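# Screw one feeder screw into the red-taped housing hole

## Task

Take a screw from the screw feeder and drive it into the housing hole at the corner marked with red tape until the screwdriver motor halts on its own torque limit (stopped_at_torque=1). None of the other three holes may end up with a screw tip in it. Once tight, do not turn or shift that screw again, and raise the screwdriver well clear above its head. If a screw was pressed in rather than turned in, unscrew it completely and drive it again properly. Finally release the screw and move the tool away.

## Robot and tools

ROBOT. There is a single seven-joint arm (xArm7 type) with a powered screwdriver on its wrist, so every motion argument is one row for that one arm. Joint ranges in rad, base outward: waist and upper arm roll, forearm roll and wrist roll each -6.283 to 6.283; shoulder -2.059 to 2.094; elbow -0.192 to 3.927; wrist pitch -1.693 to 3.142. Load limits (N m): waist 43.5, shoulder 43.5, upper arm roll 26.1, elbow 26.1, forearm roll 26.1, wrist pitch 17.4, wrist roll 17.4; a carried object adds load. The only camera is cam_wrist, 672x504, mounted near the wrist plate (its real placement may be off by about 18 mm and 11 degrees).

FRAME. All poses are in the scene frame: origin on the table surface beneath the arm base, +z up, +y to the left when facing along +x. The base can be slightly tilted. Reported positions may be a little wrong, more so far from the base.

TOOL POINT. end_effector_position is the tip of the hex key when nothing presses on it. The key lies along the tool's +z axis and can retract 12 mm under pressure. A flat block protrudes about 9 cm from the last joint's axis toward the tool's -y side and rotates with the tool; keep it clear of the housing and feeder.

ROW FORMAT (10 numbers): x, y, z in metres (absolute target for the tool point), then qw, qx, qy, qz (absolute target orientation, w first), then spindle, torque_limit, sleeve_vacuum, each in [-1, 1]. spindle +1 spins the key clockwise at 500 rpm (drives a screw in), -1 the reverse; it needs 0.5 s to reach speed and keeps running at the last value, even between calls and while you think, and the arm does not track the screw then, so finish actions with spindle 0. torque_limit maps linearly from 0.3 N m at -1 to 1.2 N m at +1. sleeve_vacuum above 0.01 holds a screw on the key; anything else releases it. The last three values persist until changed. Repeat the wanted quaternion in every row rather than copying a drifted one from a result.

execute_actions(actions): a list of actions; each action is a list of up to 15 rows, one row per 1/30 s step; if fewer than 15, the final row is held for the remaining steps (each action lasts 0.5 s). An empty list just reports state and images. An action is rejected if its target lies over 0.6 m from the tool point, along any tool axis, at the action's start; if the first action fails that against the latest reported state, or any action is malformed, nothing runs. Each step the commanded pose is clipped to 70 mm and 16 degrees from the measured pose, and position wins over orientation if both cannot be met; afterwards the arm only goes as far as the last clipped pose, so send the remainder next.

move(target, speed, blocking): target is one absolute row as above; its tool values are applied at the start. speed is top path speed in m/s, 0.002 to 0.5 (default 0.25), turning capped at twice that in rad/s. The straight path lasts 0.5 to 10 s (longer ones are cut short) and ignores obstacles; the tip can lag, drift or overshoot, especially with a near-straight arm. Faster contact and targets deeper past contact press harder. The result adds a move: line: done, off_target, moving, held or fault, plus limits (paced = pose clipped; held = some steps blocked, after which it may speed up) and distance to target. With blocking=false you get control after 0.5 s; poll with wait(0), and other moves or actions are refused until it ends or you call stop.

wait(seconds): 0 to 10 s holding the last command; returns early if a running move ends. stop(): brakes a running move (needs stopping distance; the spindle keeps going). zoom_image(camera="cam_wrist", region=[x0,y0,x1,y1]) in image pixels from the top-left, at most 504x504. read_manual(section="licences") shows licence text only. finished_scene(scene) ends the current scene by its number, irreversibly, once the last command has been held.

SCREWING. To engage, place the tip on the screw axis 2 mm under the head top and spin slowly, spindle between -0.2 and 0.2: negative seats the key without advancing, positive also drives. While it turns, lower the arm 0.7 mm per turn. Driving halts at 95 % of the torque limit (head seated or thread jammed) and stopped_at_torque becomes 1; to restart, spindle must sit at 0 or below for 0.5 s.

SUGGESTED ORDER: locate feeder and red-taped corner with the camera, hold vacuum on, engage a screw, lift it, align over the taped hole, drive with a positive spindle while descending until stopped_at_torque=1, set spindle 0, switch vacuum off, lift well above the head, retreat, then finish the scene.

RESULT LINES. State gives pose, velocities, Joint positions and joint torques (offset, scaled, noisy; nonzero in free air). Hand target is the pose currently pursued. pose unreachable means the clearance check (which includes the base mount) altered or blocked a command. Action results list step positions, with HELD on restrained steps. TORQUE FAULT: a joint hit its load limit; the arm backs off, holds 10 s and drops the rest of the call. MOTOR HOT appears from 65 °C; at 80 °C an OVER-TEMPERATURE FAULT brakes the arm until cool, and holding loads heats motors even during thinking.

AVOID: pushing a screw in without turning, screws in the wrong holes, dropping the screw, knocking anything off the table, fast impacts, hard presses, and leaving the spindle running. Loose items may occasionally get a small push from outside.

Each tool is called after "Call:" as a command line: name --argument value for each argument, lists and objects as JSON in quotes; but a table of rows of numbers goes row by row, as --pt "numbers of a row", without its own name.

## Session

Call:
execute_actions --actions '[]'

Scene clock: 0.00 s.
end_effector_position=(+0.4527, +0.0103, +0.3713) sleeve_vacuum_kpa=0 screw_detected=0 stopped_at_torque=0 turns=0.00 end_effector_quat_wxyz=(-0.248, +0.622, +0.743, -0.021) end_effector_velocity=(+0.000, -0.000, -0.000) end_effector_angular_velocity=(-0.000, -0.000, -0.001)
Joint positions: [-0.017 -0.166 -0.     2.035  0.001  2.202  0.766]
Joint velocities: [-0.     0.    -0.001  0.    -0.    -0.    -0.   ]
Joint torques (N m, as the arm reports them, + toward a larger angle): no reading
Hand target: +0.453, +0.010, +0.371; -0.248, +0.622, +0.743, -0.021

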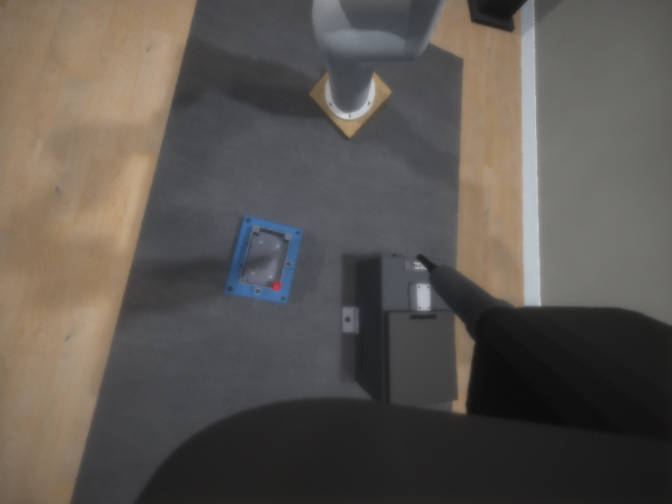

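Call:
zoom_image --camera "cam_wrist" --region '[210, 200, 330, 320]'

Call:
zoom_image --camera "cam_wrist" --region '[370, 240, 470, 330]'

Call:
zoom_image --camera "cam_wrist" --region '[404, 246, 444, 278]'

Call:
zoom_image --camera "cam_wrist" --region '[295, 40, 415, 150]'

Region (210, 200, 330, 320) of cam_wrist's 672x504 image, scaled by 4.200, with more detail than that image has.

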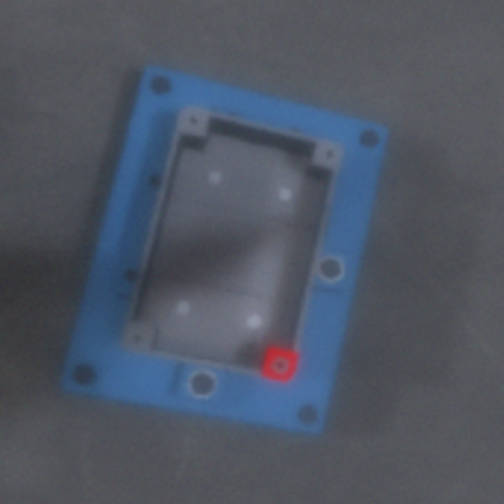

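Region (370, 240, 470, 330) of cam_wrist's 672x504 image, scaled by 5.040, with more detail than that image has; it fills the top 454 rows of this view, and the rest is white.

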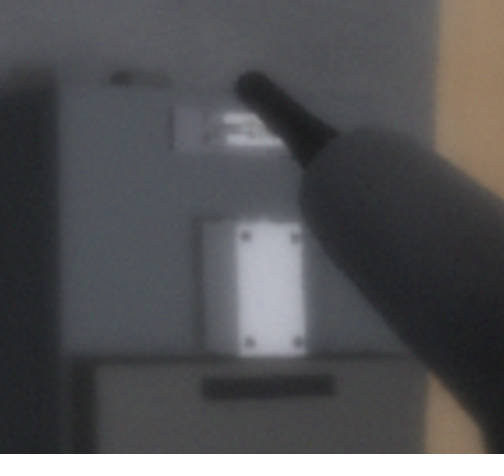

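Region (404, 246, 444, 278) of cam_wrist's 672x504 image, scaled by 12.600, with more detail than that image has; it fills the top 403 rows of this view, and the rest is white.

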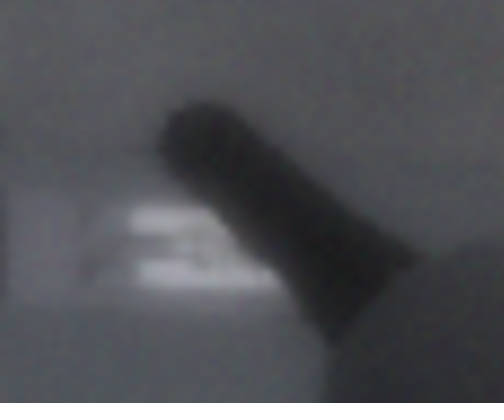

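Region (295, 40, 415, 150) of cam_wrist's 672x504 image, scaled by 4.200, with more detail than that image has; it fills the top 462 rows of this view, and the rest is white.

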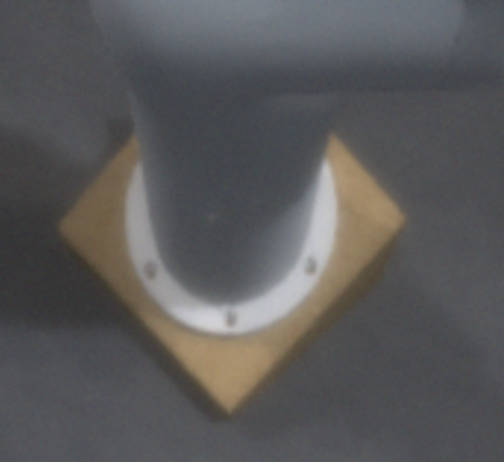

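Call:
move --target '[0.4232, 0.173, 0.193, 0, 0.7071, 0.7071, 0, 0, 0, 0]' --speed 0.3

Scene clock: 12.57 s.
end_effector_position=(+0.4235, +0.1727, +0.1934) sleeve_vacuum_kpa=0 screw_detected=0 stopped_at_torque=0 turns=0.00 end_effector_quat_wxyz=(-0.000, +0.708, +0.706, -0.000) end_effector_velocity=(-0.003, +0.001, -0.002) end_effector_angular_velocity=(-0.004, +0.001, +0.005)
Joint positions: [ 0.082 -0.619  0.47   0.927 -0.219  1.348  1.488]
Joint velocities: [ 0.003  0.001  0.005 -0.007 -0.001 -0.002  0.005]
Joint torques (N m, as the arm reports them, + toward a larger angle): [  5.24 -19.96   4.23  25.26   0.53  -2.42   0.68]
Hand target: +0.423, +0.173, +0.193; +0.000, +0.707, +0.707, -0.000
Off the commanded pose: 0.001 m, 0 deg.
move: done

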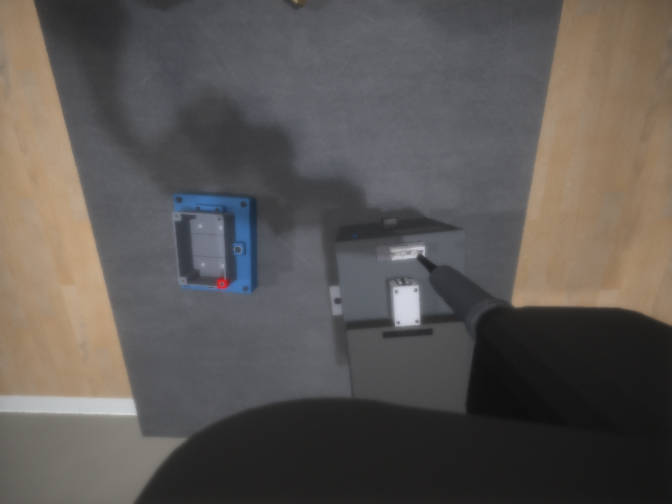

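Call:
execute_actions --actions '[]'

Scene clock: 14.23 s.
end_effector_position=(+0.4228, +0.1731, +0.1931) sleeve_vacuum_kpa=0 screw_detected=0 stopped_at_torque=0 turns=0.00 end_effector_quat_wxyz=(+0.000, +0.707, +0.707, -0.000) end_effector_velocity=(+0.000, -0.000, +0.000) end_effector_angular_velocity=(-0.001, -0.001, +0.001)
Joint positions: [ 0.082 -0.619  0.471  0.925 -0.219  1.347  1.489]
Joint velocities: [ 0.    -0.    -0.     0.    -0.001  0.    -0.   ]
Joint torques (N m, as the arm reports them, + toward a larger angle): [  5.06 -20.14   4.15  25.18   0.65  -2.34   0.64]
Hand target: +0.423, +0.173, +0.193; +0.000, +0.707, +0.707, -0.000
Off the commanded pose: 0.000 m, 0 deg.

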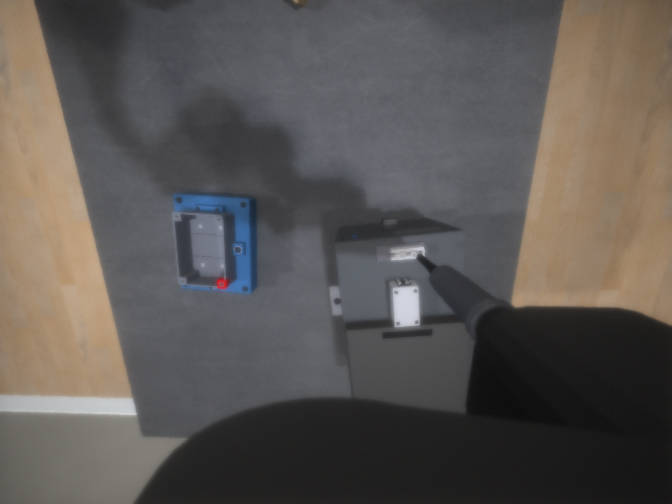

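Call:
zoom_image --camera "cam_wrist" --region '[384, 234, 432, 270]'

Region (384, 234, 432, 270) of cam_wrist's 672x504 image, scaled by 10.500, with more detail than that image has; it fills the top 378 rows of this view, and the rest is white.

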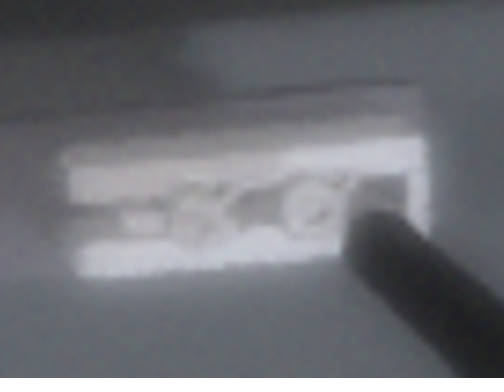

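Call:
zoom_image --camera "cam_wrist" --region '[404, 244, 428, 262]'

Region (404, 244, 428, 262) of cam_wrist's 672x504 image, scaled by 21.000, with more detail than that image has; it fills the top 378 rows of this view, and the rest is white.

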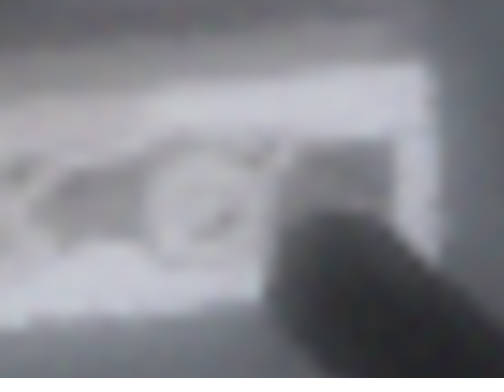

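Call:
execute_actions --actions '[[[0.4232,0.173,0.1928,0,0.7071,0.7071,0,0,0,-1],[0.4233,0.173,0.1923,0,0.7071,0.7071,0,0,0,-1],[0.4234,0.173,0.1915,0,0.7071,0.7071,0,0,0,-1],[0.4236,0.173,0.1905,0,0.7071,0.7071,0,0,0,-1],[0.4238,0.173,0.1892,0,0.7071,0.7071,0,0,0,-1],[0.4241,0.173,0.1877,0,0.7071,0.7071,0,0,0,-1],[0.4243,0.1731,0.1863,0,0.7071,0.7071,0,0,0,-1],[0.4246,0.1731,0.1848,0,0.7071,0.7071,0,0,0,-1],[0.4248,0.1731,0.1835,0,0.7071,0.7071,0,0,0,-1],[0.425,0.1731,0.1825,0,0.7071,0.7071,0,0,0,-1],[0.4251,0.1731,0.1817,0,0.7071,0.7071,0,0,0,-1],[0.4252,0.1731,0.1812,0,0.7071,0.7071,0,0,0,-1],[0.4252,0.1731,0.181,0,0.7071,0.7071,0,0,0,-1]]]'

Call:
execute_actions --actions '[]'

Call:
zoom_image --camera "cam_wrist" --region '[396, 242, 428, 266]'

Scene clock: 18.07 s.
end_effector_position=(+0.4248, +0.1729, +0.1813) sleeve_vacuum_kpa=0 screw_detected=0 stopped_at_torque=0 turns=0.00 end_effector_quat_wxyz=(-0.000, +0.707, +0.707, -0.001) end_effector_velocity=(+0.002, +0.001, -0.011) end_effector_angular_velocity=(+0.002, -0.002, +0.000)
Joint positions: [ 0.078 -0.612  0.465  0.899 -0.226  1.314  1.488]
Joint velocities: [-0.003  0.007 -0.005 -0.025 -0.007 -0.035  0.001]
Joint torques (N m, as the arm reports them, + toward a larger angle): [  5.58 -21.4    4.23  25.98   0.65  -2.42   0.67]
Hand target: +0.425, +0.173, +0.181; +0.000, +0.707, +0.707, -0.000
Off the commanded pose: 0.001 m, 0 deg.
Step readings (end_effector_position):
0: (+0.4228, +0.1731, +0.1931)
1: (+0.4228, +0.1731, +0.1931)
2: (+0.4229, +0.1731, +0.1930)
4: (+0.4232, +0.1731, +0.1927)
8: (+0.4239, +0.1731, +0.1892)
15: end_effector_position above

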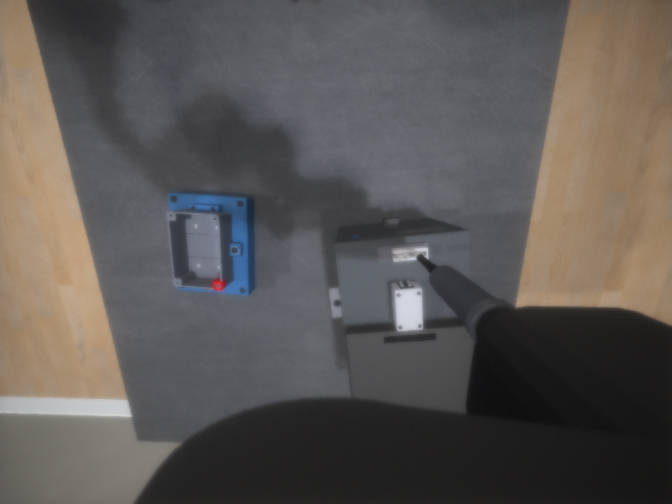

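Scene clock: 18.07 s.
end_effector_position=(+0.4248, +0.1729, +0.1813) sleeve_vacuum_kpa=0 screw_detected=0 stopped_at_torque=0 turns=0.00 end_effector_quat_wxyz=(-0.000, +0.707, +0.707, -0.001) end_effector_velocity=(+0.002, +0.001, -0.011) end_effector_angular_velocity=(+0.002, -0.002, +0.000)
Joint positions: [ 0.078 -0.612  0.465  0.899 -0.226  1.314  1.488]
Joint velocities: [-0.003  0.007 -0.005 -0.025 -0.007 -0.035  0.001]
Joint torques (N m, as the arm reports them, + toward a larger angle): [  5.58 -21.4    4.23  25.98   0.65  -2.42   0.67]
Hand target: +0.425, +0.173, +0.181; +0.000, +0.707, +0.707, -0.000
Off the commanded pose: 0.001 m, 0 deg.

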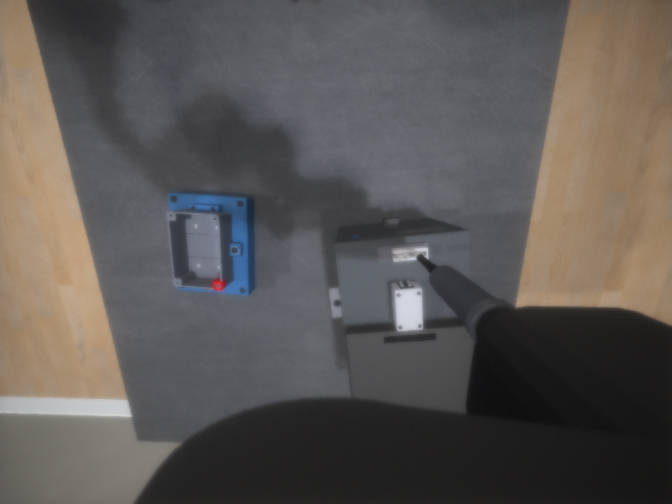

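Region (396, 242, 428, 266) of cam_wrist's 672x504 image, scaled by 15.750, with more detail than that image has; it fills the top 378 rows of this view, and the rest is white.

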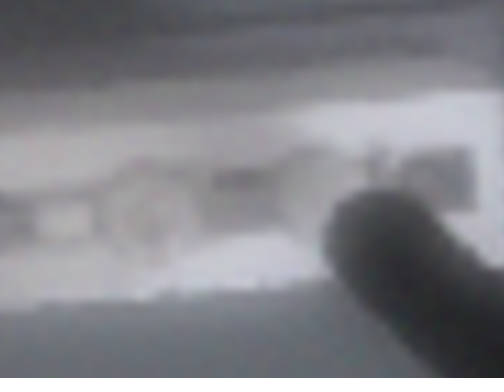

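Call:
execute_actions --actions '[]'

Call:
zoom_image --camera "cam_wrist" --region '[396, 242, 428, 266]'

Scene clock: 18.33 s.
end_effector_position=(+0.4253, +0.1732, +0.1812) sleeve_vacuum_kpa=0 screw_detected=0 stopped_at_torque=0 turns=0.00 end_effector_quat_wxyz=(+0.000, +0.707, +0.707, +0.000) end_effector_velocity=(+0.000, -0.000, -0.000) end_effector_angular_velocity=(+0.000, +0.001, -0.001)
Joint positions: [ 0.078 -0.612  0.464  0.898 -0.226  1.312  1.488]
Joint velocities: [-0.     0.001 -0.001 -0.    -0.    -0.001  0.001]
Joint torques (N m, as the arm reports them, + toward a larger angle): [  5.27 -20.27   4.07  25.12   0.75  -2.29   0.7 ]
Hand target: +0.425, +0.173, +0.181; +0.000, +0.707, +0.707, -0.000
Off the commanded pose: 0.000 m, 0 deg.

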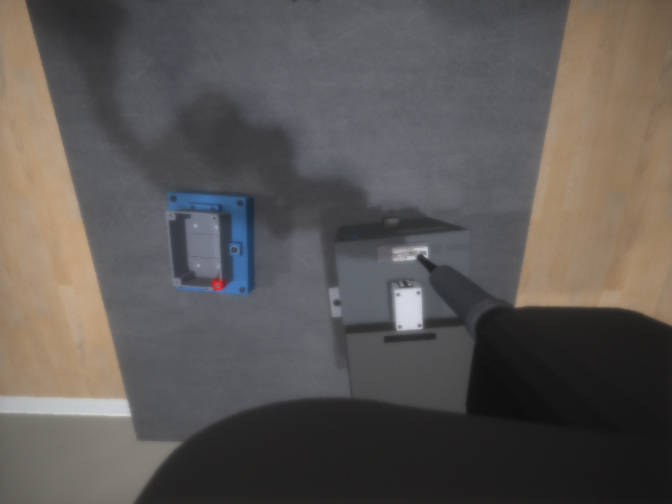

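Region (396, 242, 428, 266) of cam_wrist's 672x504 image, scaled by 15.750, with more detail than that image has; it fills the top 378 rows of this view, and the rest is white.

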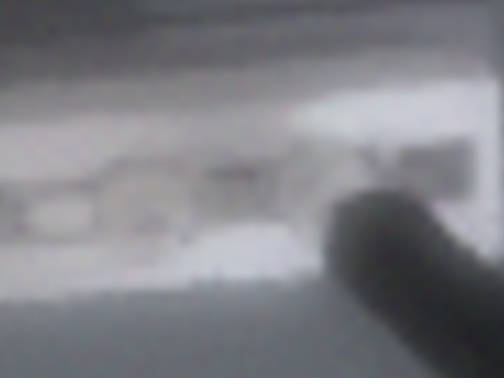

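Call:
zoom_image --camera "cam_wrist" --region '[408, 246, 428, 261]'

Call:
zoom_image --camera "cam_wrist" --region '[396, 247, 416, 262]'

Region (408, 246, 428, 261) of cam_wrist's 672x504 image, scaled by 25.200, with more detail than that image has; it fills the top 378 rows of this view, and the rest is white.

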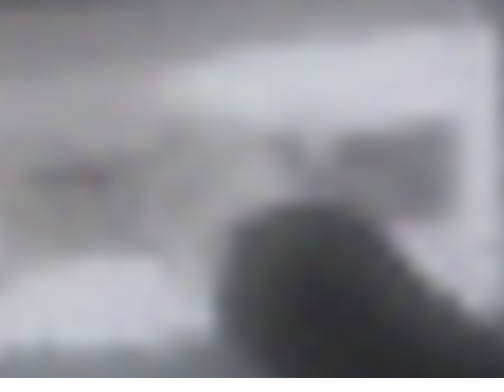

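Region (396, 247, 416, 262) of cam_wrist's 672x504 image, scaled by 25.200, with more detail than that image has; it fills the top 378 rows of this view, and the rest is white.

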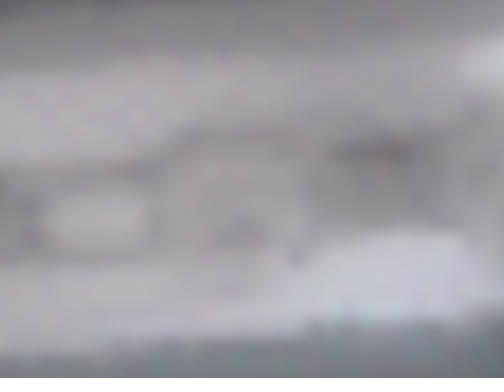

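Call:
execute_actions --actions '[[[0.4251,0.1731,0.1807,0,0.7071,0.7071,0,0,0,1],[0.425,0.1731,0.1802,0,0.7071,0.7071,0,0,0,1],[0.4249,0.1731,0.1795,0,0.7071,0.7071,0,0,0,1],[0.4248,0.1731,0.1787,0,0.7071,0.7071,0,0,0,1],[0.4248,0.1731,0.1778,0,0.7071,0.7071,0,0,0,1],[0.4248,0.1731,0.1769,0,0.7071,0.7071,0,-0.15,0,1],[0.4248,0.1731,0.176,0,0.7071,0.7071,0,-0.15,0,1],[0.4248,0.1731,0.1751,0,0.7071,0.7071,0,-0.15,0,1],[0.4248,0.1731,0.1743,0,0.7071,0.7071,0,-0.15,0,1],[0.4248,0.1731,0.1736,0,0.7071,0.7071,0,-0.15,0,1],[0.4248,0.1731,0.173,0,0.7071,0.7071,0,-0.15,0,1],[0.4248,0.1731,0.1725,0,0.7071,0.7071,0,-0.15,0,1],[0.4248,0.1731,0.172,0,0.7071,0.7071,0,-0.15,0,1],[0.4248,0.1731,0.1715,0,0.7071,0.7071,0,-0.15,0,1],[0.4248,0.1731,0.171,0,0.7071,0.7071,0,-0.15,0,1]],[[0.4248,0.1731,0.1705,0,0.7071,0.7071,0,-0.15,0,1],[0.4248,0.1731,0.17,0,0.7071,0.7071,0,-0.15,0,1],[0.4248,0.1731,0.1695,0,0.7071,0.7071,0,-0.15,0,1],[0.4248,0.1731,0.169,0,0.7071,0.7071,0,-0.15,0,1],[0.4248,0.1731,0.1686,0,0.7071,0.7071,0,-0.15,0,1],[0.4248,0.1731,0.1682,0,0.7071,0.7071,0,-0.15,0,1],[0.4248,0.1731,0.1678,0,0.7071,0.7071,0,-0.15,0,1],[0.4248,0.1731,0.1674,0,0.7071,0.7071,0,-0.15,0,1],[0.4248,0.1731,0.167,0,0.7071,0.7071,0,-0.15,0,1],[0.4248,0.1731,0.1666,0,0.7071,0.7071,0,-0.15,0,1],[0.4248,0.1731,0.1663,0,0.7071,0.7071,0,-0.15,0,1],[0.4248,0.1731,0.166,0,0.7071,0.7071,0,-0.15,0,1],[0.4248,0.1731,0.166,0,0.7071,0.7071,0,-0.15,0,1],[0.4248,0.1731,0.166,0,0.7071,0.7071,0,-0.15,0,1],[0.4248,0.1731,0.166,0,0.7071,0.7071,0,0,0,1]]]'

Scene clock: 21.87 s.
end_effector_position=(+0.4253, +0.1735, +0.1670) sleeve_vacuum_kpa=39 screw_detected=1 stopped_at_torque=0 turns=-0.97 end_effector_quat_wxyz=(+0.000, +0.707, +0.707, +0.001) end_effector_velocity=(-0.001, -0.002, -0.006) end_effector_angular_velocity=(-0.004, +0.004, -0.001)
Joint positions: [ 0.075 -0.611  0.458  0.86  -0.232  1.269  1.49 ]
Joint velocities: [-0.003  0.002 -0.002 -0.013 -0.002 -0.01   0.001]
Joint torques (N m, as the arm reports them, + toward a larger angle): [  4.65 -18.21   3.96  22.89   0.53  -1.73   0.67]
Hand target: +0.425, +0.173, +0.166; +0.000, +0.707, +0.707, -0.000
Off the commanded pose: 0.001 m, 0 deg.
Step readings (end_effector_position; steps 1 to 15: 1st action; 16 to 30: 2nd action):
0: (+0.4252, +0.1731, +0.1810)
1: (+0.4252, +0.1731, +0.1810)
2: (+0.4252, +0.1731, +0.1810)
4: (+0.4252, +0.1732, +0.1806)
8: (+0.4248, +0.1731, +0.1778)
15: (+0.4247, +0.1730, +0.1725)
16: (+0.4247, +0.1731, +0.1720)
17: (+0.4248, +0.1731, +0.1715)
19: (+0.4248, +0.1731, +0.1706)
23: (+0.4254, +0.1734, +0.1694)
30: end_effector_position above

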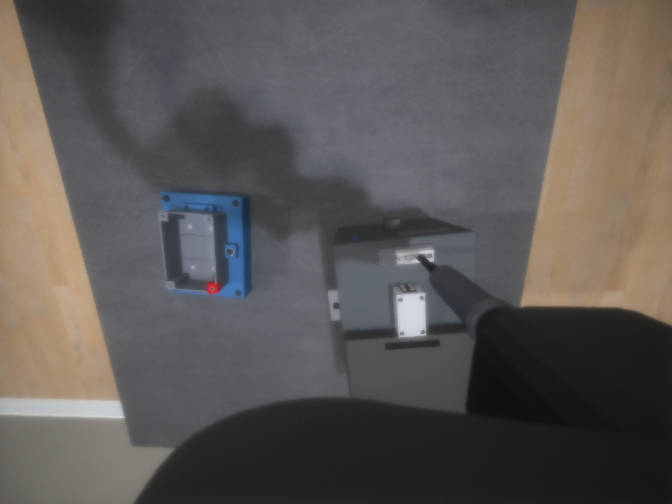

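Call:
zoom_image --camera "cam_wrist" --region '[150, 186, 262, 306]'

Region (150, 186, 262, 306) of cam_wrist's 672x504 image, scaled by 4.200, with more detail than that image has; it fills the left 470 columns of this view, and the rest is white.

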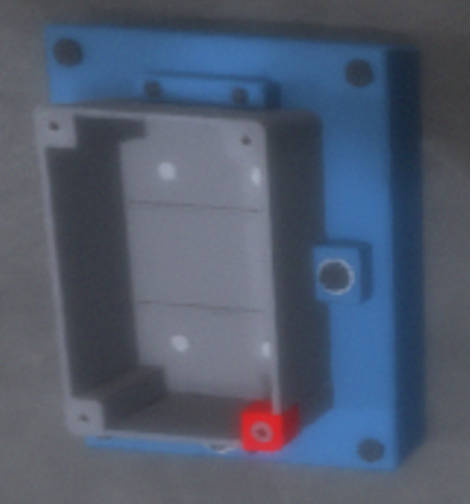

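Call:
zoom_image --camera "cam_wrist" --region '[200, 270, 260, 306]'

Call:
zoom_image --camera "cam_wrist" --region '[200, 188, 260, 224]'

Region (200, 270, 260, 306) of cam_wrist's 672x504 image, scaled by 8.400, with more detail than that image has; it fills the top 302 rows of this view, and the rest is white.

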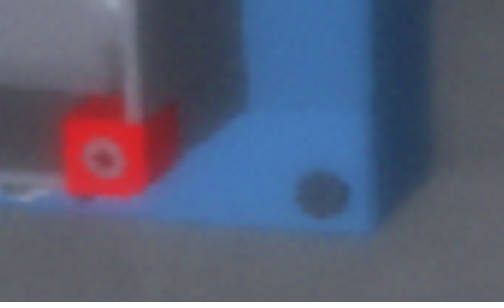

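Region (200, 188, 260, 224) of cam_wrist's 672x504 image, scaled by 8.400, with more detail than that image has; it fills the top 302 rows of this view, and the rest is white.

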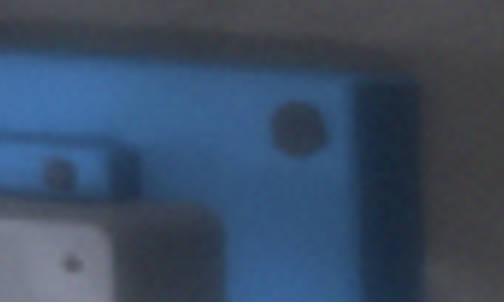

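Call:
execute_actions --actions '[]'

Call:
zoom_image --camera "cam_wrist" --region '[228, 280, 260, 304]'

Call:
zoom_image --camera "cam_wrist" --region '[226, 190, 258, 214]'

Call:
zoom_image --camera "cam_wrist" --region '[200, 274, 232, 298]'

Call:
zoom_image --camera "cam_wrist" --region '[200, 204, 232, 228]'

Scene clock: 30.90 s.
end_effector_position=(+0.4248, +0.1731, +0.1660) sleeve_vacuum_kpa=39 screw_detected=1 stopped_at_torque=0 turns=-0.97 end_effector_quat_wxyz=(+0.000, +0.707, +0.707, +0.000) end_effector_velocity=(-0.001, +0.000, -0.000) end_effector_angular_velocity=(-0.000, +0.001, +0.001)
Joint positions: [ 0.075 -0.61   0.458  0.858 -0.232  1.269  1.49 ]
Joint velocities: [ 0.001  0.     0.001 -0.     0.     0.001  0.   ]
Joint torques (N m, as the arm reports them, + toward a larger angle): [  4.96 -17.57   4.29  21.1    0.95  -0.9    0.45]
Hand target: +0.425, +0.173, +0.166; +0.000, +0.707, +0.707, -0.000
Off the commanded pose: 0.000 m, 0 deg.

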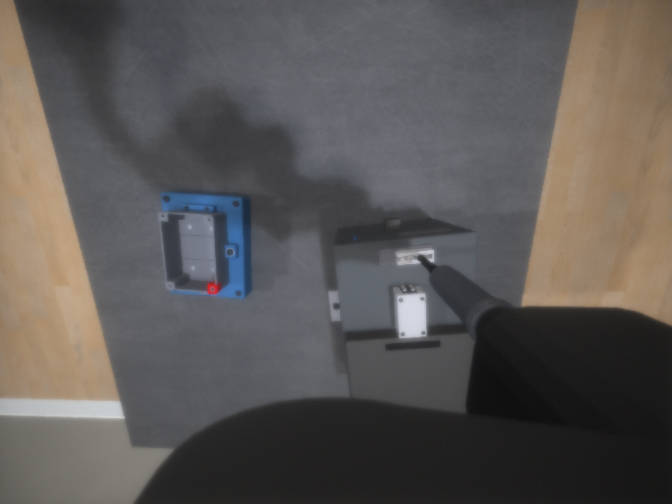

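Region (228, 280, 260, 304) of cam_wrist's 672x504 image, scaled by 15.750, with more detail than that image has; it fills the top 378 rows of this view, and the rest is white.

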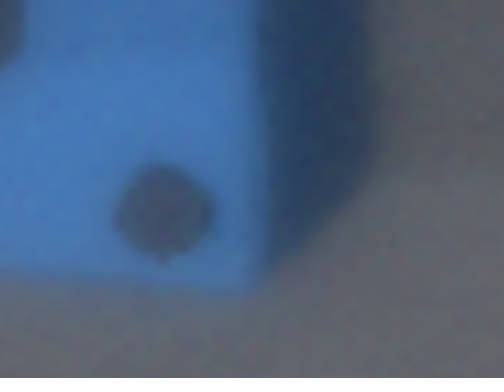

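Region (226, 190, 258, 214) of cam_wrist's 672x504 image, scaled by 15.750, with more detail than that image has; it fills the top 378 rows of this view, and the rest is white.

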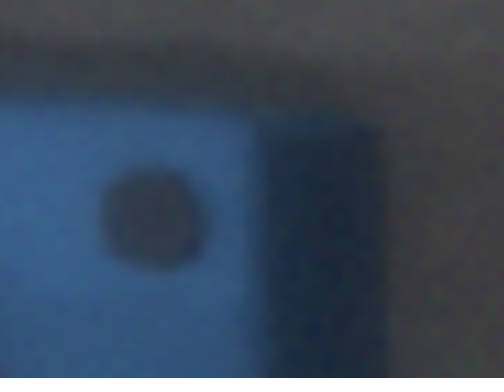

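Region (200, 274, 232, 298) of cam_wrist's 672x504 image, scaled by 15.750, with more detail than that image has; it fills the top 378 rows of this view, and the rest is white.

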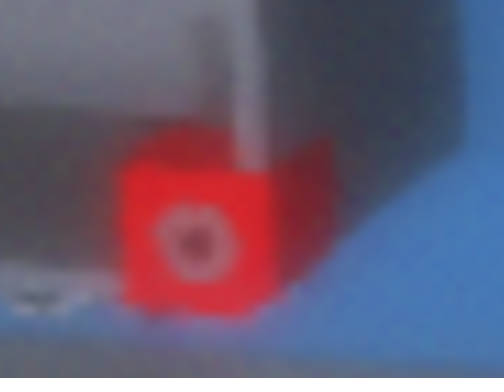

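Region (200, 204, 232, 228) of cam_wrist's 672x504 image, scaled by 15.750, with more detail than that image has; it fills the top 378 rows of this view, and the rest is white.

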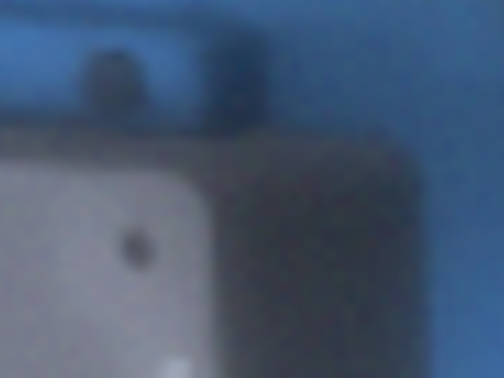

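Call:
execute_actions --actions '[[[0.4248,0.1731,0.1661,0,0.7071,0.7071,0,0,0,1],[0.4248,0.1731,0.1666,0,0.7071,0.7071,0,0,0,1],[0.4248,0.1731,0.1678,0,0.7071,0.7071,0,0,0,1],[0.4248,0.1731,0.1698,0,0.7071,0.7071,0,0,0,1],[0.4248,0.1731,0.1724,0,0.7071,0.7071,0,0,0,1],[0.4248,0.1731,0.1756,0,0.7071,0.7071,0,0,0,1],[0.4248,0.1731,0.179,0,0.7071,0.7071,0,0,0,1],[0.4248,0.1731,0.1824,0,0.7071,0.7071,0,0,0,1],[0.4248,0.1731,0.1856,0,0.7071,0.7071,0,0,0,1],[0.4248,0.173,0.1882,0,0.7071,0.7071,0,0,0,1],[0.4249,0.1727,0.1902,0,0.7071,0.7071,0,0,0,1],[0.4252,0.1717,0.1914,0,0.7071,0.7071,0,0,0,1],[0.4257,0.1699,0.1919,0,0.7071,0.7071,0,0,0,1],[0.4264,0.1671,0.192,0,0.7071,0.7071,0,0,0,1],[0.4275,0.1632,0.192,0,0.7071,0.7071,0,0,0,1]],[[0.4288,0.1581,0.192,0,0.7071,0.7071,0,0,0,1],[0.4305,0.1517,0.192,0,0.7071,0.7071,0,0,0,1],[0.4326,0.1441,0.192,0,0.7071,0.7071,0,0,0,1],[0.4349,0.1353,0.192,0,0.7071,0.7071,0,0,0,1],[0.4376,0.1254,0.192,0,0.7071,0.7071,0,0,0,1],[0.4405,0.1144,0.192,0,0.7071,0.7071,0,0,0,1],[0.4438,0.1024,0.192,0,0.7071,0.7071,0,0,0,1],[0.4472,0.0896,0.1919,0,0.7071,0.7071,0,0,0,1],[0.4508,0.0761,0.1915,0,0.7071,0.7071,0,0,0,1],[0.4546,0.0621,0.1903,0,0.7071,0.7071,0,0,0,1],[0.4584,0.0477,0.1883,0,0.7071,0.7071,0,0,0,1],[0.4623,0.0332,0.1854,0,0.7071,0.7071,0,0,0,1],[0.4662,0.0186,0.1814,0,0.7071,0.7071,0,0,0,1],[0.47,0.0042,0.1765,0,0.7071,0.7071,0,0,0,1],[0.4738,-0.0098,0.1707,0,0.7071,0.7071,0,0,0,1]],[[0.4774,-0.0233,0.1642,0,0.7071,0.7071,0,0,0,1],[0.4808,-0.0361,0.1571,0,0.7071,0.7071,0,0,0,1],[0.4841,-0.0481,0.1497,0,0.7071,0.7071,0,0,0,1],[0.487,-0.0591,0.1423,0,0.7071,0.7071,0,0,0,1],[0.4897,-0.069,0.1349,0,0.7071,0.7071,0,0,0,1],[0.492,-0.0778,0.1278,0,0.7071,0.7071,0,0,0,1],[0.4941,-0.0854,0.1213,0,0.7071,0.7071,0,0,0,1],[0.4958,-0.0918,0.1155,0,0.7071,0.7071,0,0,0,1],[0.4971,-0.0969,0.1106,0,0.7071,0.7071,0,0,0,1],[0.4982,-0.1008,0.1066,0,0.7071,0.7071,0,0,0,1],[0.4989,-0.1036,0.1037,0,0.7071,0.7071,0,0,0,1],[0.4994,-0.1054,0.1017,0,0.7071,0.7071,0,0,0,1],[0.4997,-0.1064,0.1005,0,0.7071,0.7071,0,0,0,1],[0.4998,-0.1067,0.1001,0,0.7071,0.7071,0,0,0,1],[0.4998,-0.1068,0.1,0,0.7071,0.7071,0,0,0,1]]]'

Scene clock: 40.00 s.
end_effector_position=(+0.4949, -0.1040, +0.1041) sleeve_vacuum_kpa=40 screw_detected=1 stopped_at_torque=0 turns=-0.97 end_effector_quat_wxyz=(+0.001, +0.708, +0.706, -0.004) end_effector_velocity=(+0.051, -0.049, -0.078) end_effector_angular_velocity=(+0.061, -0.016, +0.039)
Joint positions: [-0.051 -0.666 -0.162  0.862 -0.42   1.125  0.872]
Joint velocities: [ 0.003  0.237 -0.24   0.053 -0.008 -0.27  -0.192]
Joint torques (N m, as the arm reports them, + toward a larger angle): [  2.49 -26.82   8.69  23.69   1.4   -1.65   0.91]
Hand target: +0.500, -0.107, +0.100; +0.001, +0.707, +0.707, -0.000
Off the commanded pose: 0.007 m, 0 deg.
Step readings (end_effector_position; steps 1 to 15: 1st action; 16 to 30: 2nd action; 31 to 45: 3rd action):
0: (+0.4248, +0.1731, +0.1660)
1: (+0.4248, +0.1731, +0.1660)
2: (+0.4248, +0.1731, +0.1660)
4: (+0.4247, +0.1730, +0.1664)
8: (+0.4242, +0.1724, +0.1715)
15: (+0.4241, +0.1712, +0.1895)
16: (+0.4248, +0.1694, +0.1905)
17: (+0.4256, +0.1667, +0.1910)
19: (+0.4278, +0.1582, +0.1910)
23: (+0.4355, +0.1294, +0.1908)
30: (+0.4566, +0.0455, +0.1852)
31: (+0.4598, +0.0316, +0.1823)
32: (+0.4628, +0.0180, +0.1786)
34: (+0.4683, -0.0085, +0.1692)
38: (+0.4789, -0.0579, +0.1436)
45: end_effector_position above

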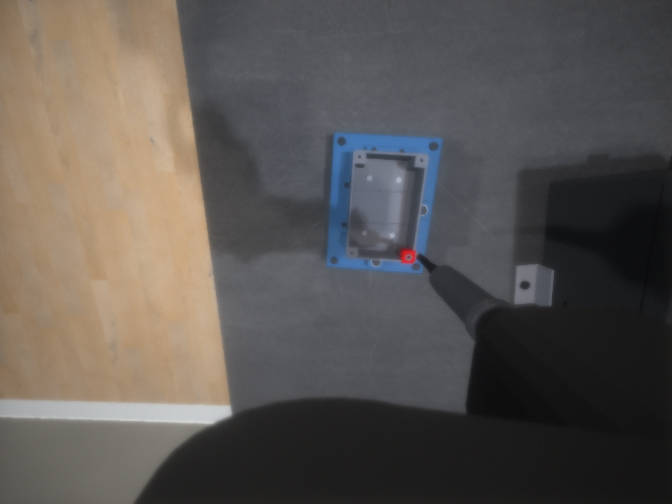

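Call:
zoom_image --camera "cam_wrist" --region '[380, 230, 444, 278]'

Region (380, 230, 444, 278) of cam_wrist's 672x504 image, scaled by 7.875, with more detail than that image has; it fills the top 378 rows of this view, and the rest is white.

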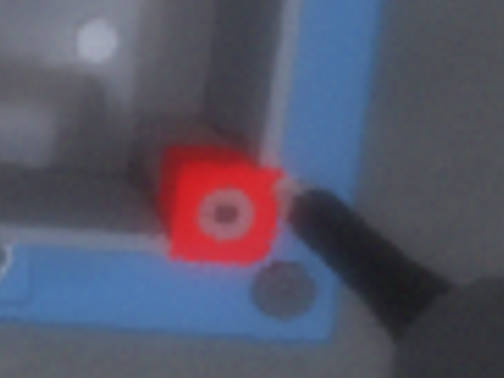

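Let it settle and look again.

Call:
execute_actions --actions '[]'

Call:
zoom_image --camera "cam_wrist" --region '[396, 240, 428, 264]'

Scene clock: 40.37 s.
end_effector_position=(+0.5000, -0.1065, +0.1004) sleeve_vacuum_kpa=40 screw_detected=1 stopped_at_torque=0 turns=-0.97 end_effector_quat_wxyz=(+0.001, +0.707, +0.707, -0.000) end_effector_velocity=(-0.002, -0.003, -0.002) end_effector_angular_velocity=(+0.001, +0.006, -0.007)
Joint positions: [-0.049 -0.651 -0.177  0.869 -0.42   1.107  0.858]
Joint velocities: [-0.002  0.001 -0.007 -0.001  0.     0.001 -0.001]
Joint torques (N m, as the arm reports them, + toward a larger angle): [  0.37 -23.     6.49  22.77   0.62  -1.83   0.76]
Hand target: +0.500, -0.107, +0.100; +0.001, +0.707, +0.707, -0.000
Off the commanded pose: 0.001 m, 0 deg.

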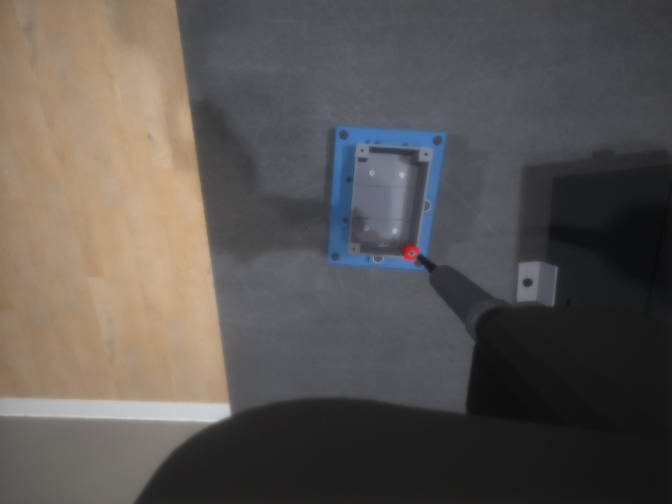

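Region (396, 240, 428, 264) of cam_wrist's 672x504 image, scaled by 15.750, with more detail than that image has; it fills the top 378 rows of this view, and the rest is white.

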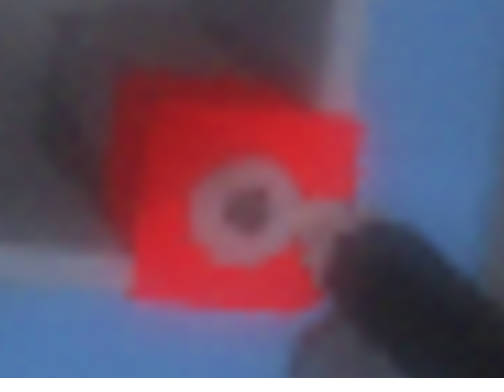

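Call:
execute_actions --actions '[]'

Call:
zoom_image --camera "cam_wrist" --region '[400, 244, 424, 262]'

Call:
zoom_image --camera "cam_wrist" --region '[322, 122, 452, 272]'

Scene clock: 40.70 s.
end_effector_position=(+0.4998, -0.1069, +0.1001) sleeve_vacuum_kpa=40 screw_detected=1 stopped_at_torque=0 turns=-0.97 end_effector_quat_wxyz=(+0.001, +0.707, +0.707, -0.000) end_effector_velocity=(-0.001, -0.001, -0.001) end_effector_angular_velocity=(+0.000, +0.002, -0.001)
Joint positions: [-0.049 -0.65  -0.178  0.869 -0.42   1.106  0.858]
Joint velocities: [-0.001 -0.    -0.001 -0.001 -0.     0.001 -0.   ]
Joint torques (N m, as the arm reports them, + toward a larger angle): [  0.38 -23.34   6.63  22.6    0.84  -1.87   0.7 ]
Hand target: +0.500, -0.107, +0.100; +0.001, +0.707, +0.707, -0.000
Off the commanded pose: 0.000 m, 0 deg.

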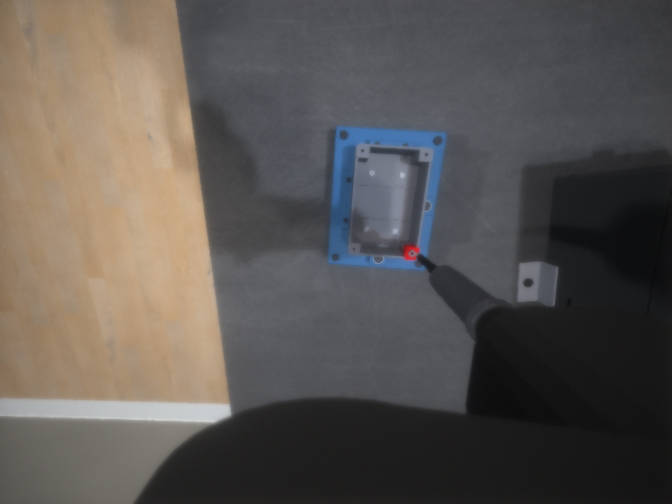

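Region (400, 244, 424, 262) of cam_wrist's 672x504 image, scaled by 21.000, with more detail than that image has; it fills the top 378 rows of this view, and the rest is white.

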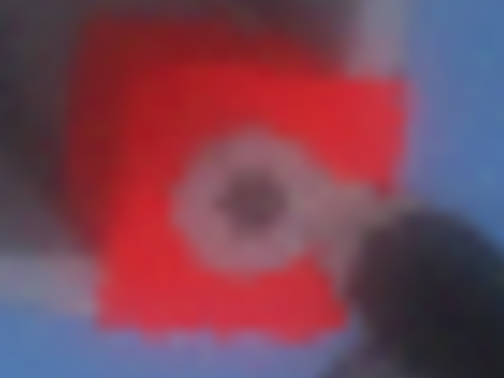

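Region (322, 122, 452, 272) of cam_wrist's 672x504 image, scaled by 3.360, with more detail than that image has; it fills the left 437 columns of this view, and the rest is white.

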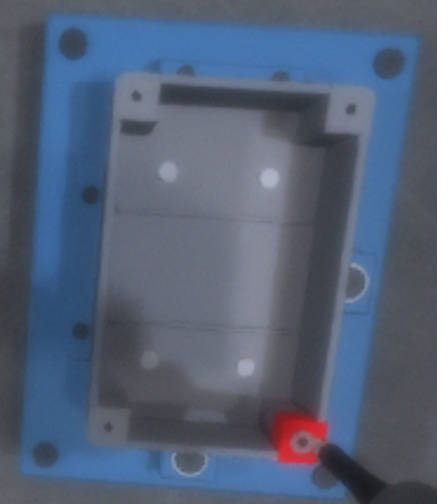

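Call:
zoom_image --camera "cam_wrist" --region '[414, 142, 446, 166]'

Call:
zoom_image --camera "cam_wrist" --region '[336, 128, 376, 158]'

Call:
zoom_image --camera "cam_wrist" --region '[328, 238, 368, 268]'

Call:
zoom_image --camera "cam_wrist" --region '[414, 128, 454, 158]'

Region (414, 142, 446, 166) of cam_wrist's 672x504 image, scaled by 15.750, with more detail than that image has; it fills the top 378 rows of this view, and the rest is white.

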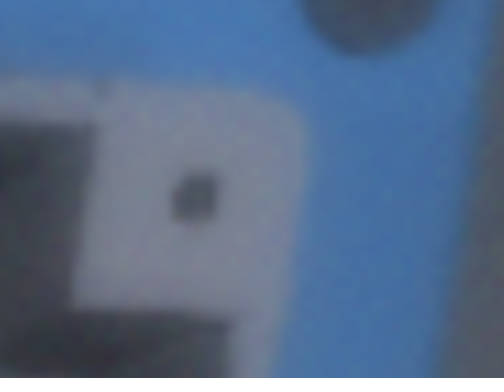

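Region (336, 128, 376, 158) of cam_wrist's 672x504 image, scaled by 12.600, with more detail than that image has; it fills the top 378 rows of this view, and the rest is white.

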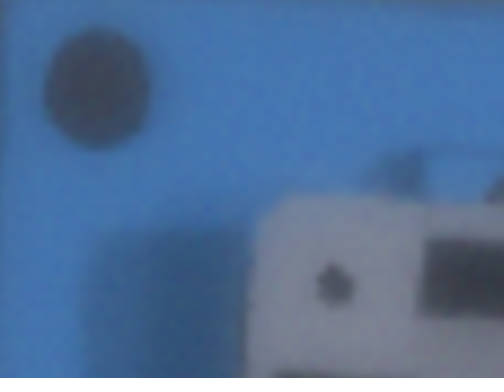

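Region (328, 238, 368, 268) of cam_wrist's 672x504 image, scaled by 12.600, with more detail than that image has; it fills the top 378 rows of this view, and the rest is white.

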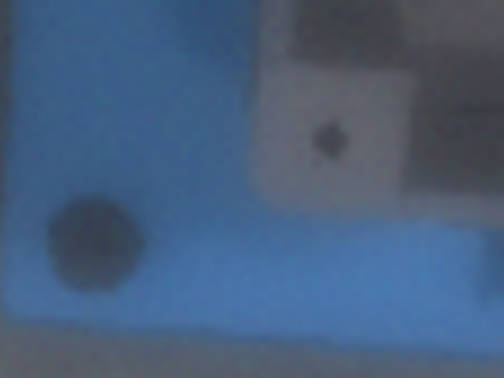

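Region (414, 128, 454, 158) of cam_wrist's 672x504 image, scaled by 12.600, with more detail than that image has; it fills the top 378 rows of this view, and the rest is white.

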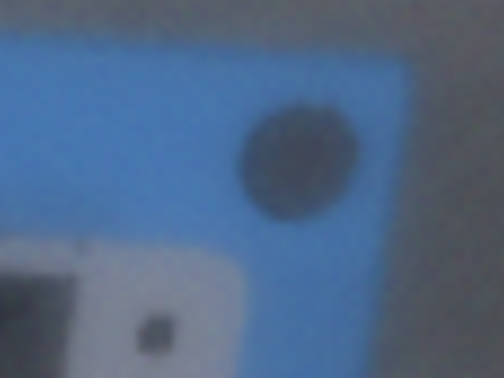

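Call:
execute_actions --actions '[[[0.4999,-0.1068,0.0999,0,0.7071,0.7071,0,0,0,1],[0.5,-0.1069,0.0997,0,0.7071,0.7071,0,0,0,1],[0.5002,-0.107,0.0993,0,0.7071,0.7071,0,0,0,1],[0.5004,-0.1071,0.0987,0,0.7071,0.7071,0,0,0,1],[0.5008,-0.1072,0.0981,0,0.7071,0.7071,0,0,0,1],[0.5011,-0.1073,0.0974,0,0.7071,0.7071,0,0,0,1],[0.5015,-0.1075,0.0966,0,0.7071,0.7071,0,0,0,1],[0.5018,-0.1076,0.0959,0,0.7071,0.7071,0,0,0,1],[0.5022,-0.1077,0.0953,0,0.7071,0.7071,0,0,0,1],[0.5024,-0.1079,0.0947,0,0.7071,0.7071,0,0,0,1],[0.5026,-0.1079,0.0943,0,0.7071,0.7071,0,0,0,1],[0.5027,-0.108,0.0941,0,0.7071,0.7071,0,0,0,1],[0.5028,-0.108,0.094,0,0.7071,0.7071,0,0,0,1]]]'

Scene clock: 46.13 s.
end_effector_position=(+0.5024, -0.1079, +0.0941) sleeve_vacuum_kpa=40 screw_detected=1 stopped_at_torque=0 turns=-0.97 end_effector_quat_wxyz=(-0.000, +0.707, +0.707, -0.000) end_effector_velocity=(+0.004, -0.001, -0.006) end_effector_angular_velocity=(-0.001, -0.001, +0.001)
Joint positions: [-0.049 -0.634 -0.187  0.869 -0.421  1.089  0.855]
Joint velocities: [-0.     0.016 -0.007  0.001 -0.003 -0.018 -0.002]
Joint torques (N m, as the arm reports them, + toward a larger angle): [  0.56 -24.44   6.39  22.92   0.7   -1.85   0.84]
Hand target: +0.503, -0.108, +0.094; +0.000, +0.707, +0.707, -0.000
Off the commanded pose: 0.000 m, 0 deg.
Step readings (end_effector_position):
0: (+0.4998, -0.1069, +0.1000)
1: (+0.4998, -0.1069, +0.1000)
2: (+0.4998, -0.1069, +0.1000)
4: (+0.5000, -0.1069, +0.0998)
8: (+0.5009, -0.1073, +0.0981)
15: end_effector_position above

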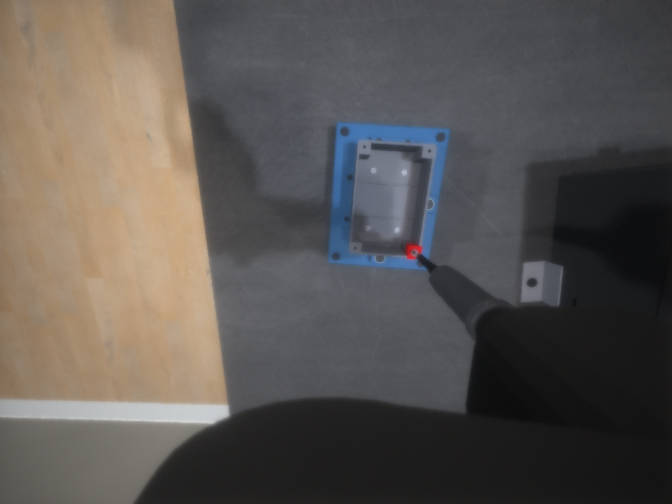

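Checking the settled alignment.

Call:
zoom_image --camera "cam_wrist" --region '[402, 242, 426, 260]'

Region (402, 242, 426, 260) of cam_wrist's 672x504 image, scaled by 21.000, with more detail than that image has; it fills the top 378 rows of this view, and the rest is white.

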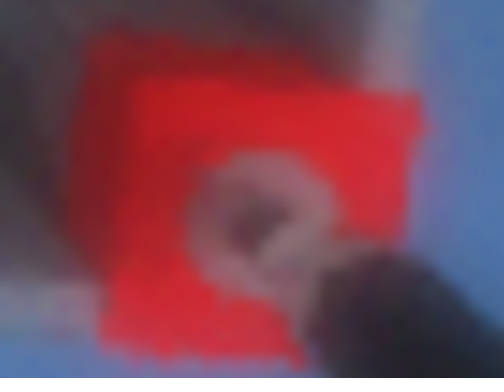

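Call:
execute_actions --actions '[]'

Call:
zoom_image --camera "cam_wrist" --region '[402, 242, 426, 260]'

Call:
zoom_image --camera "cam_wrist" --region '[344, 238, 368, 256]'

Call:
zoom_image --camera "cam_wrist" --region '[418, 142, 442, 160]'

Call:
zoom_image --camera "cam_wrist" --region '[352, 138, 376, 156]'

Scene clock: 46.63 s.
end_effector_position=(+0.5028, -0.1080, +0.0940) sleeve_vacuum_kpa=40 screw_detected=1 stopped_at_torque=0 turns=-0.97 end_effector_quat_wxyz=(+0.000, +0.707, +0.707, +0.000) end_effector_velocity=(+0.000, -0.000, +0.000) end_effector_angular_velocity=(-0.000, -0.001, -0.001)
Joint positions: [-0.049 -0.633 -0.188  0.869 -0.421  1.088  0.855]
Joint velocities: [ 0.    -0.    -0.     0.001 -0.     0.     0.   ]
Joint torques (N m, as the arm reports them, + toward a larger angle): [  0.7  -23.5    6.42  22.44   0.9   -1.82   0.69]
Hand target: +0.503, -0.108, +0.094; +0.000, +0.707, +0.707, -0.000
Off the commanded pose: 0.000 m, 0 deg.

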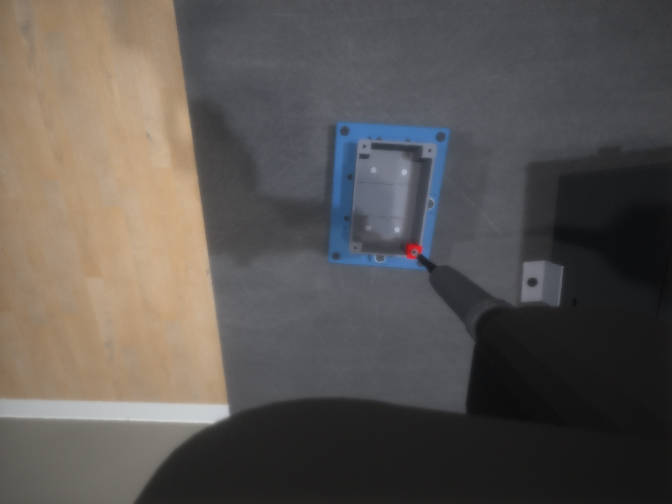

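Region (402, 242, 426, 260) of cam_wrist's 672x504 image, scaled by 21.000, with more detail than that image has; it fills the top 378 rows of this view, and the rest is white.

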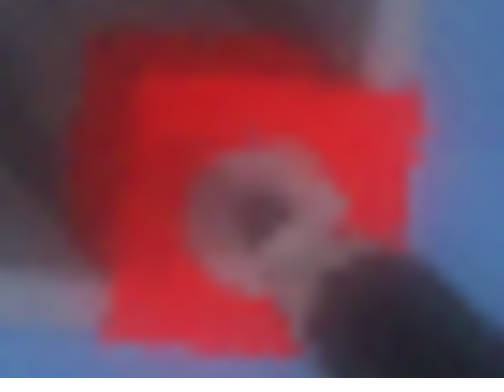

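Region (344, 238, 368, 256) of cam_wrist's 672x504 image, scaled by 21.000, with more detail than that image has; it fills the top 378 rows of this view, and the rest is white.

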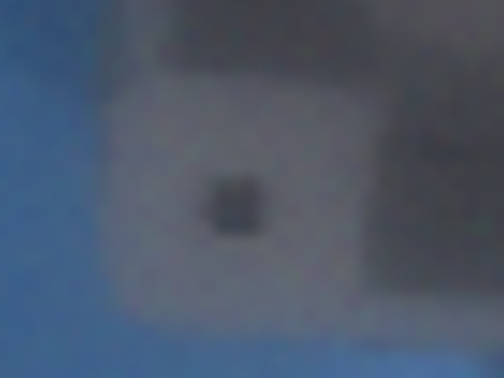

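Region (418, 142, 442, 160) of cam_wrist's 672x504 image, scaled by 21.000, with more detail than that image has; it fills the top 378 rows of this view, and the rest is white.

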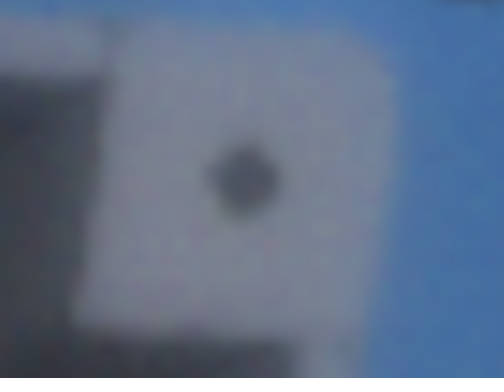

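Region (352, 138, 376, 156) of cam_wrist's 672x504 image, scaled by 21.000, with more detail than that image has; it fills the top 378 rows of this view, and the rest is white.

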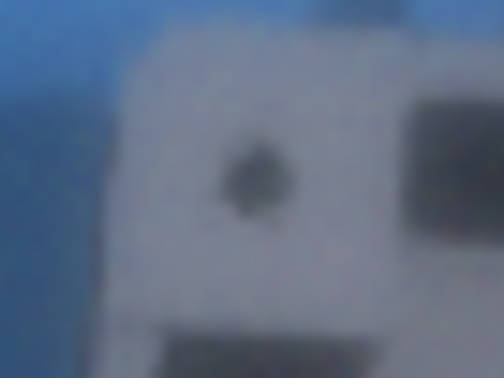

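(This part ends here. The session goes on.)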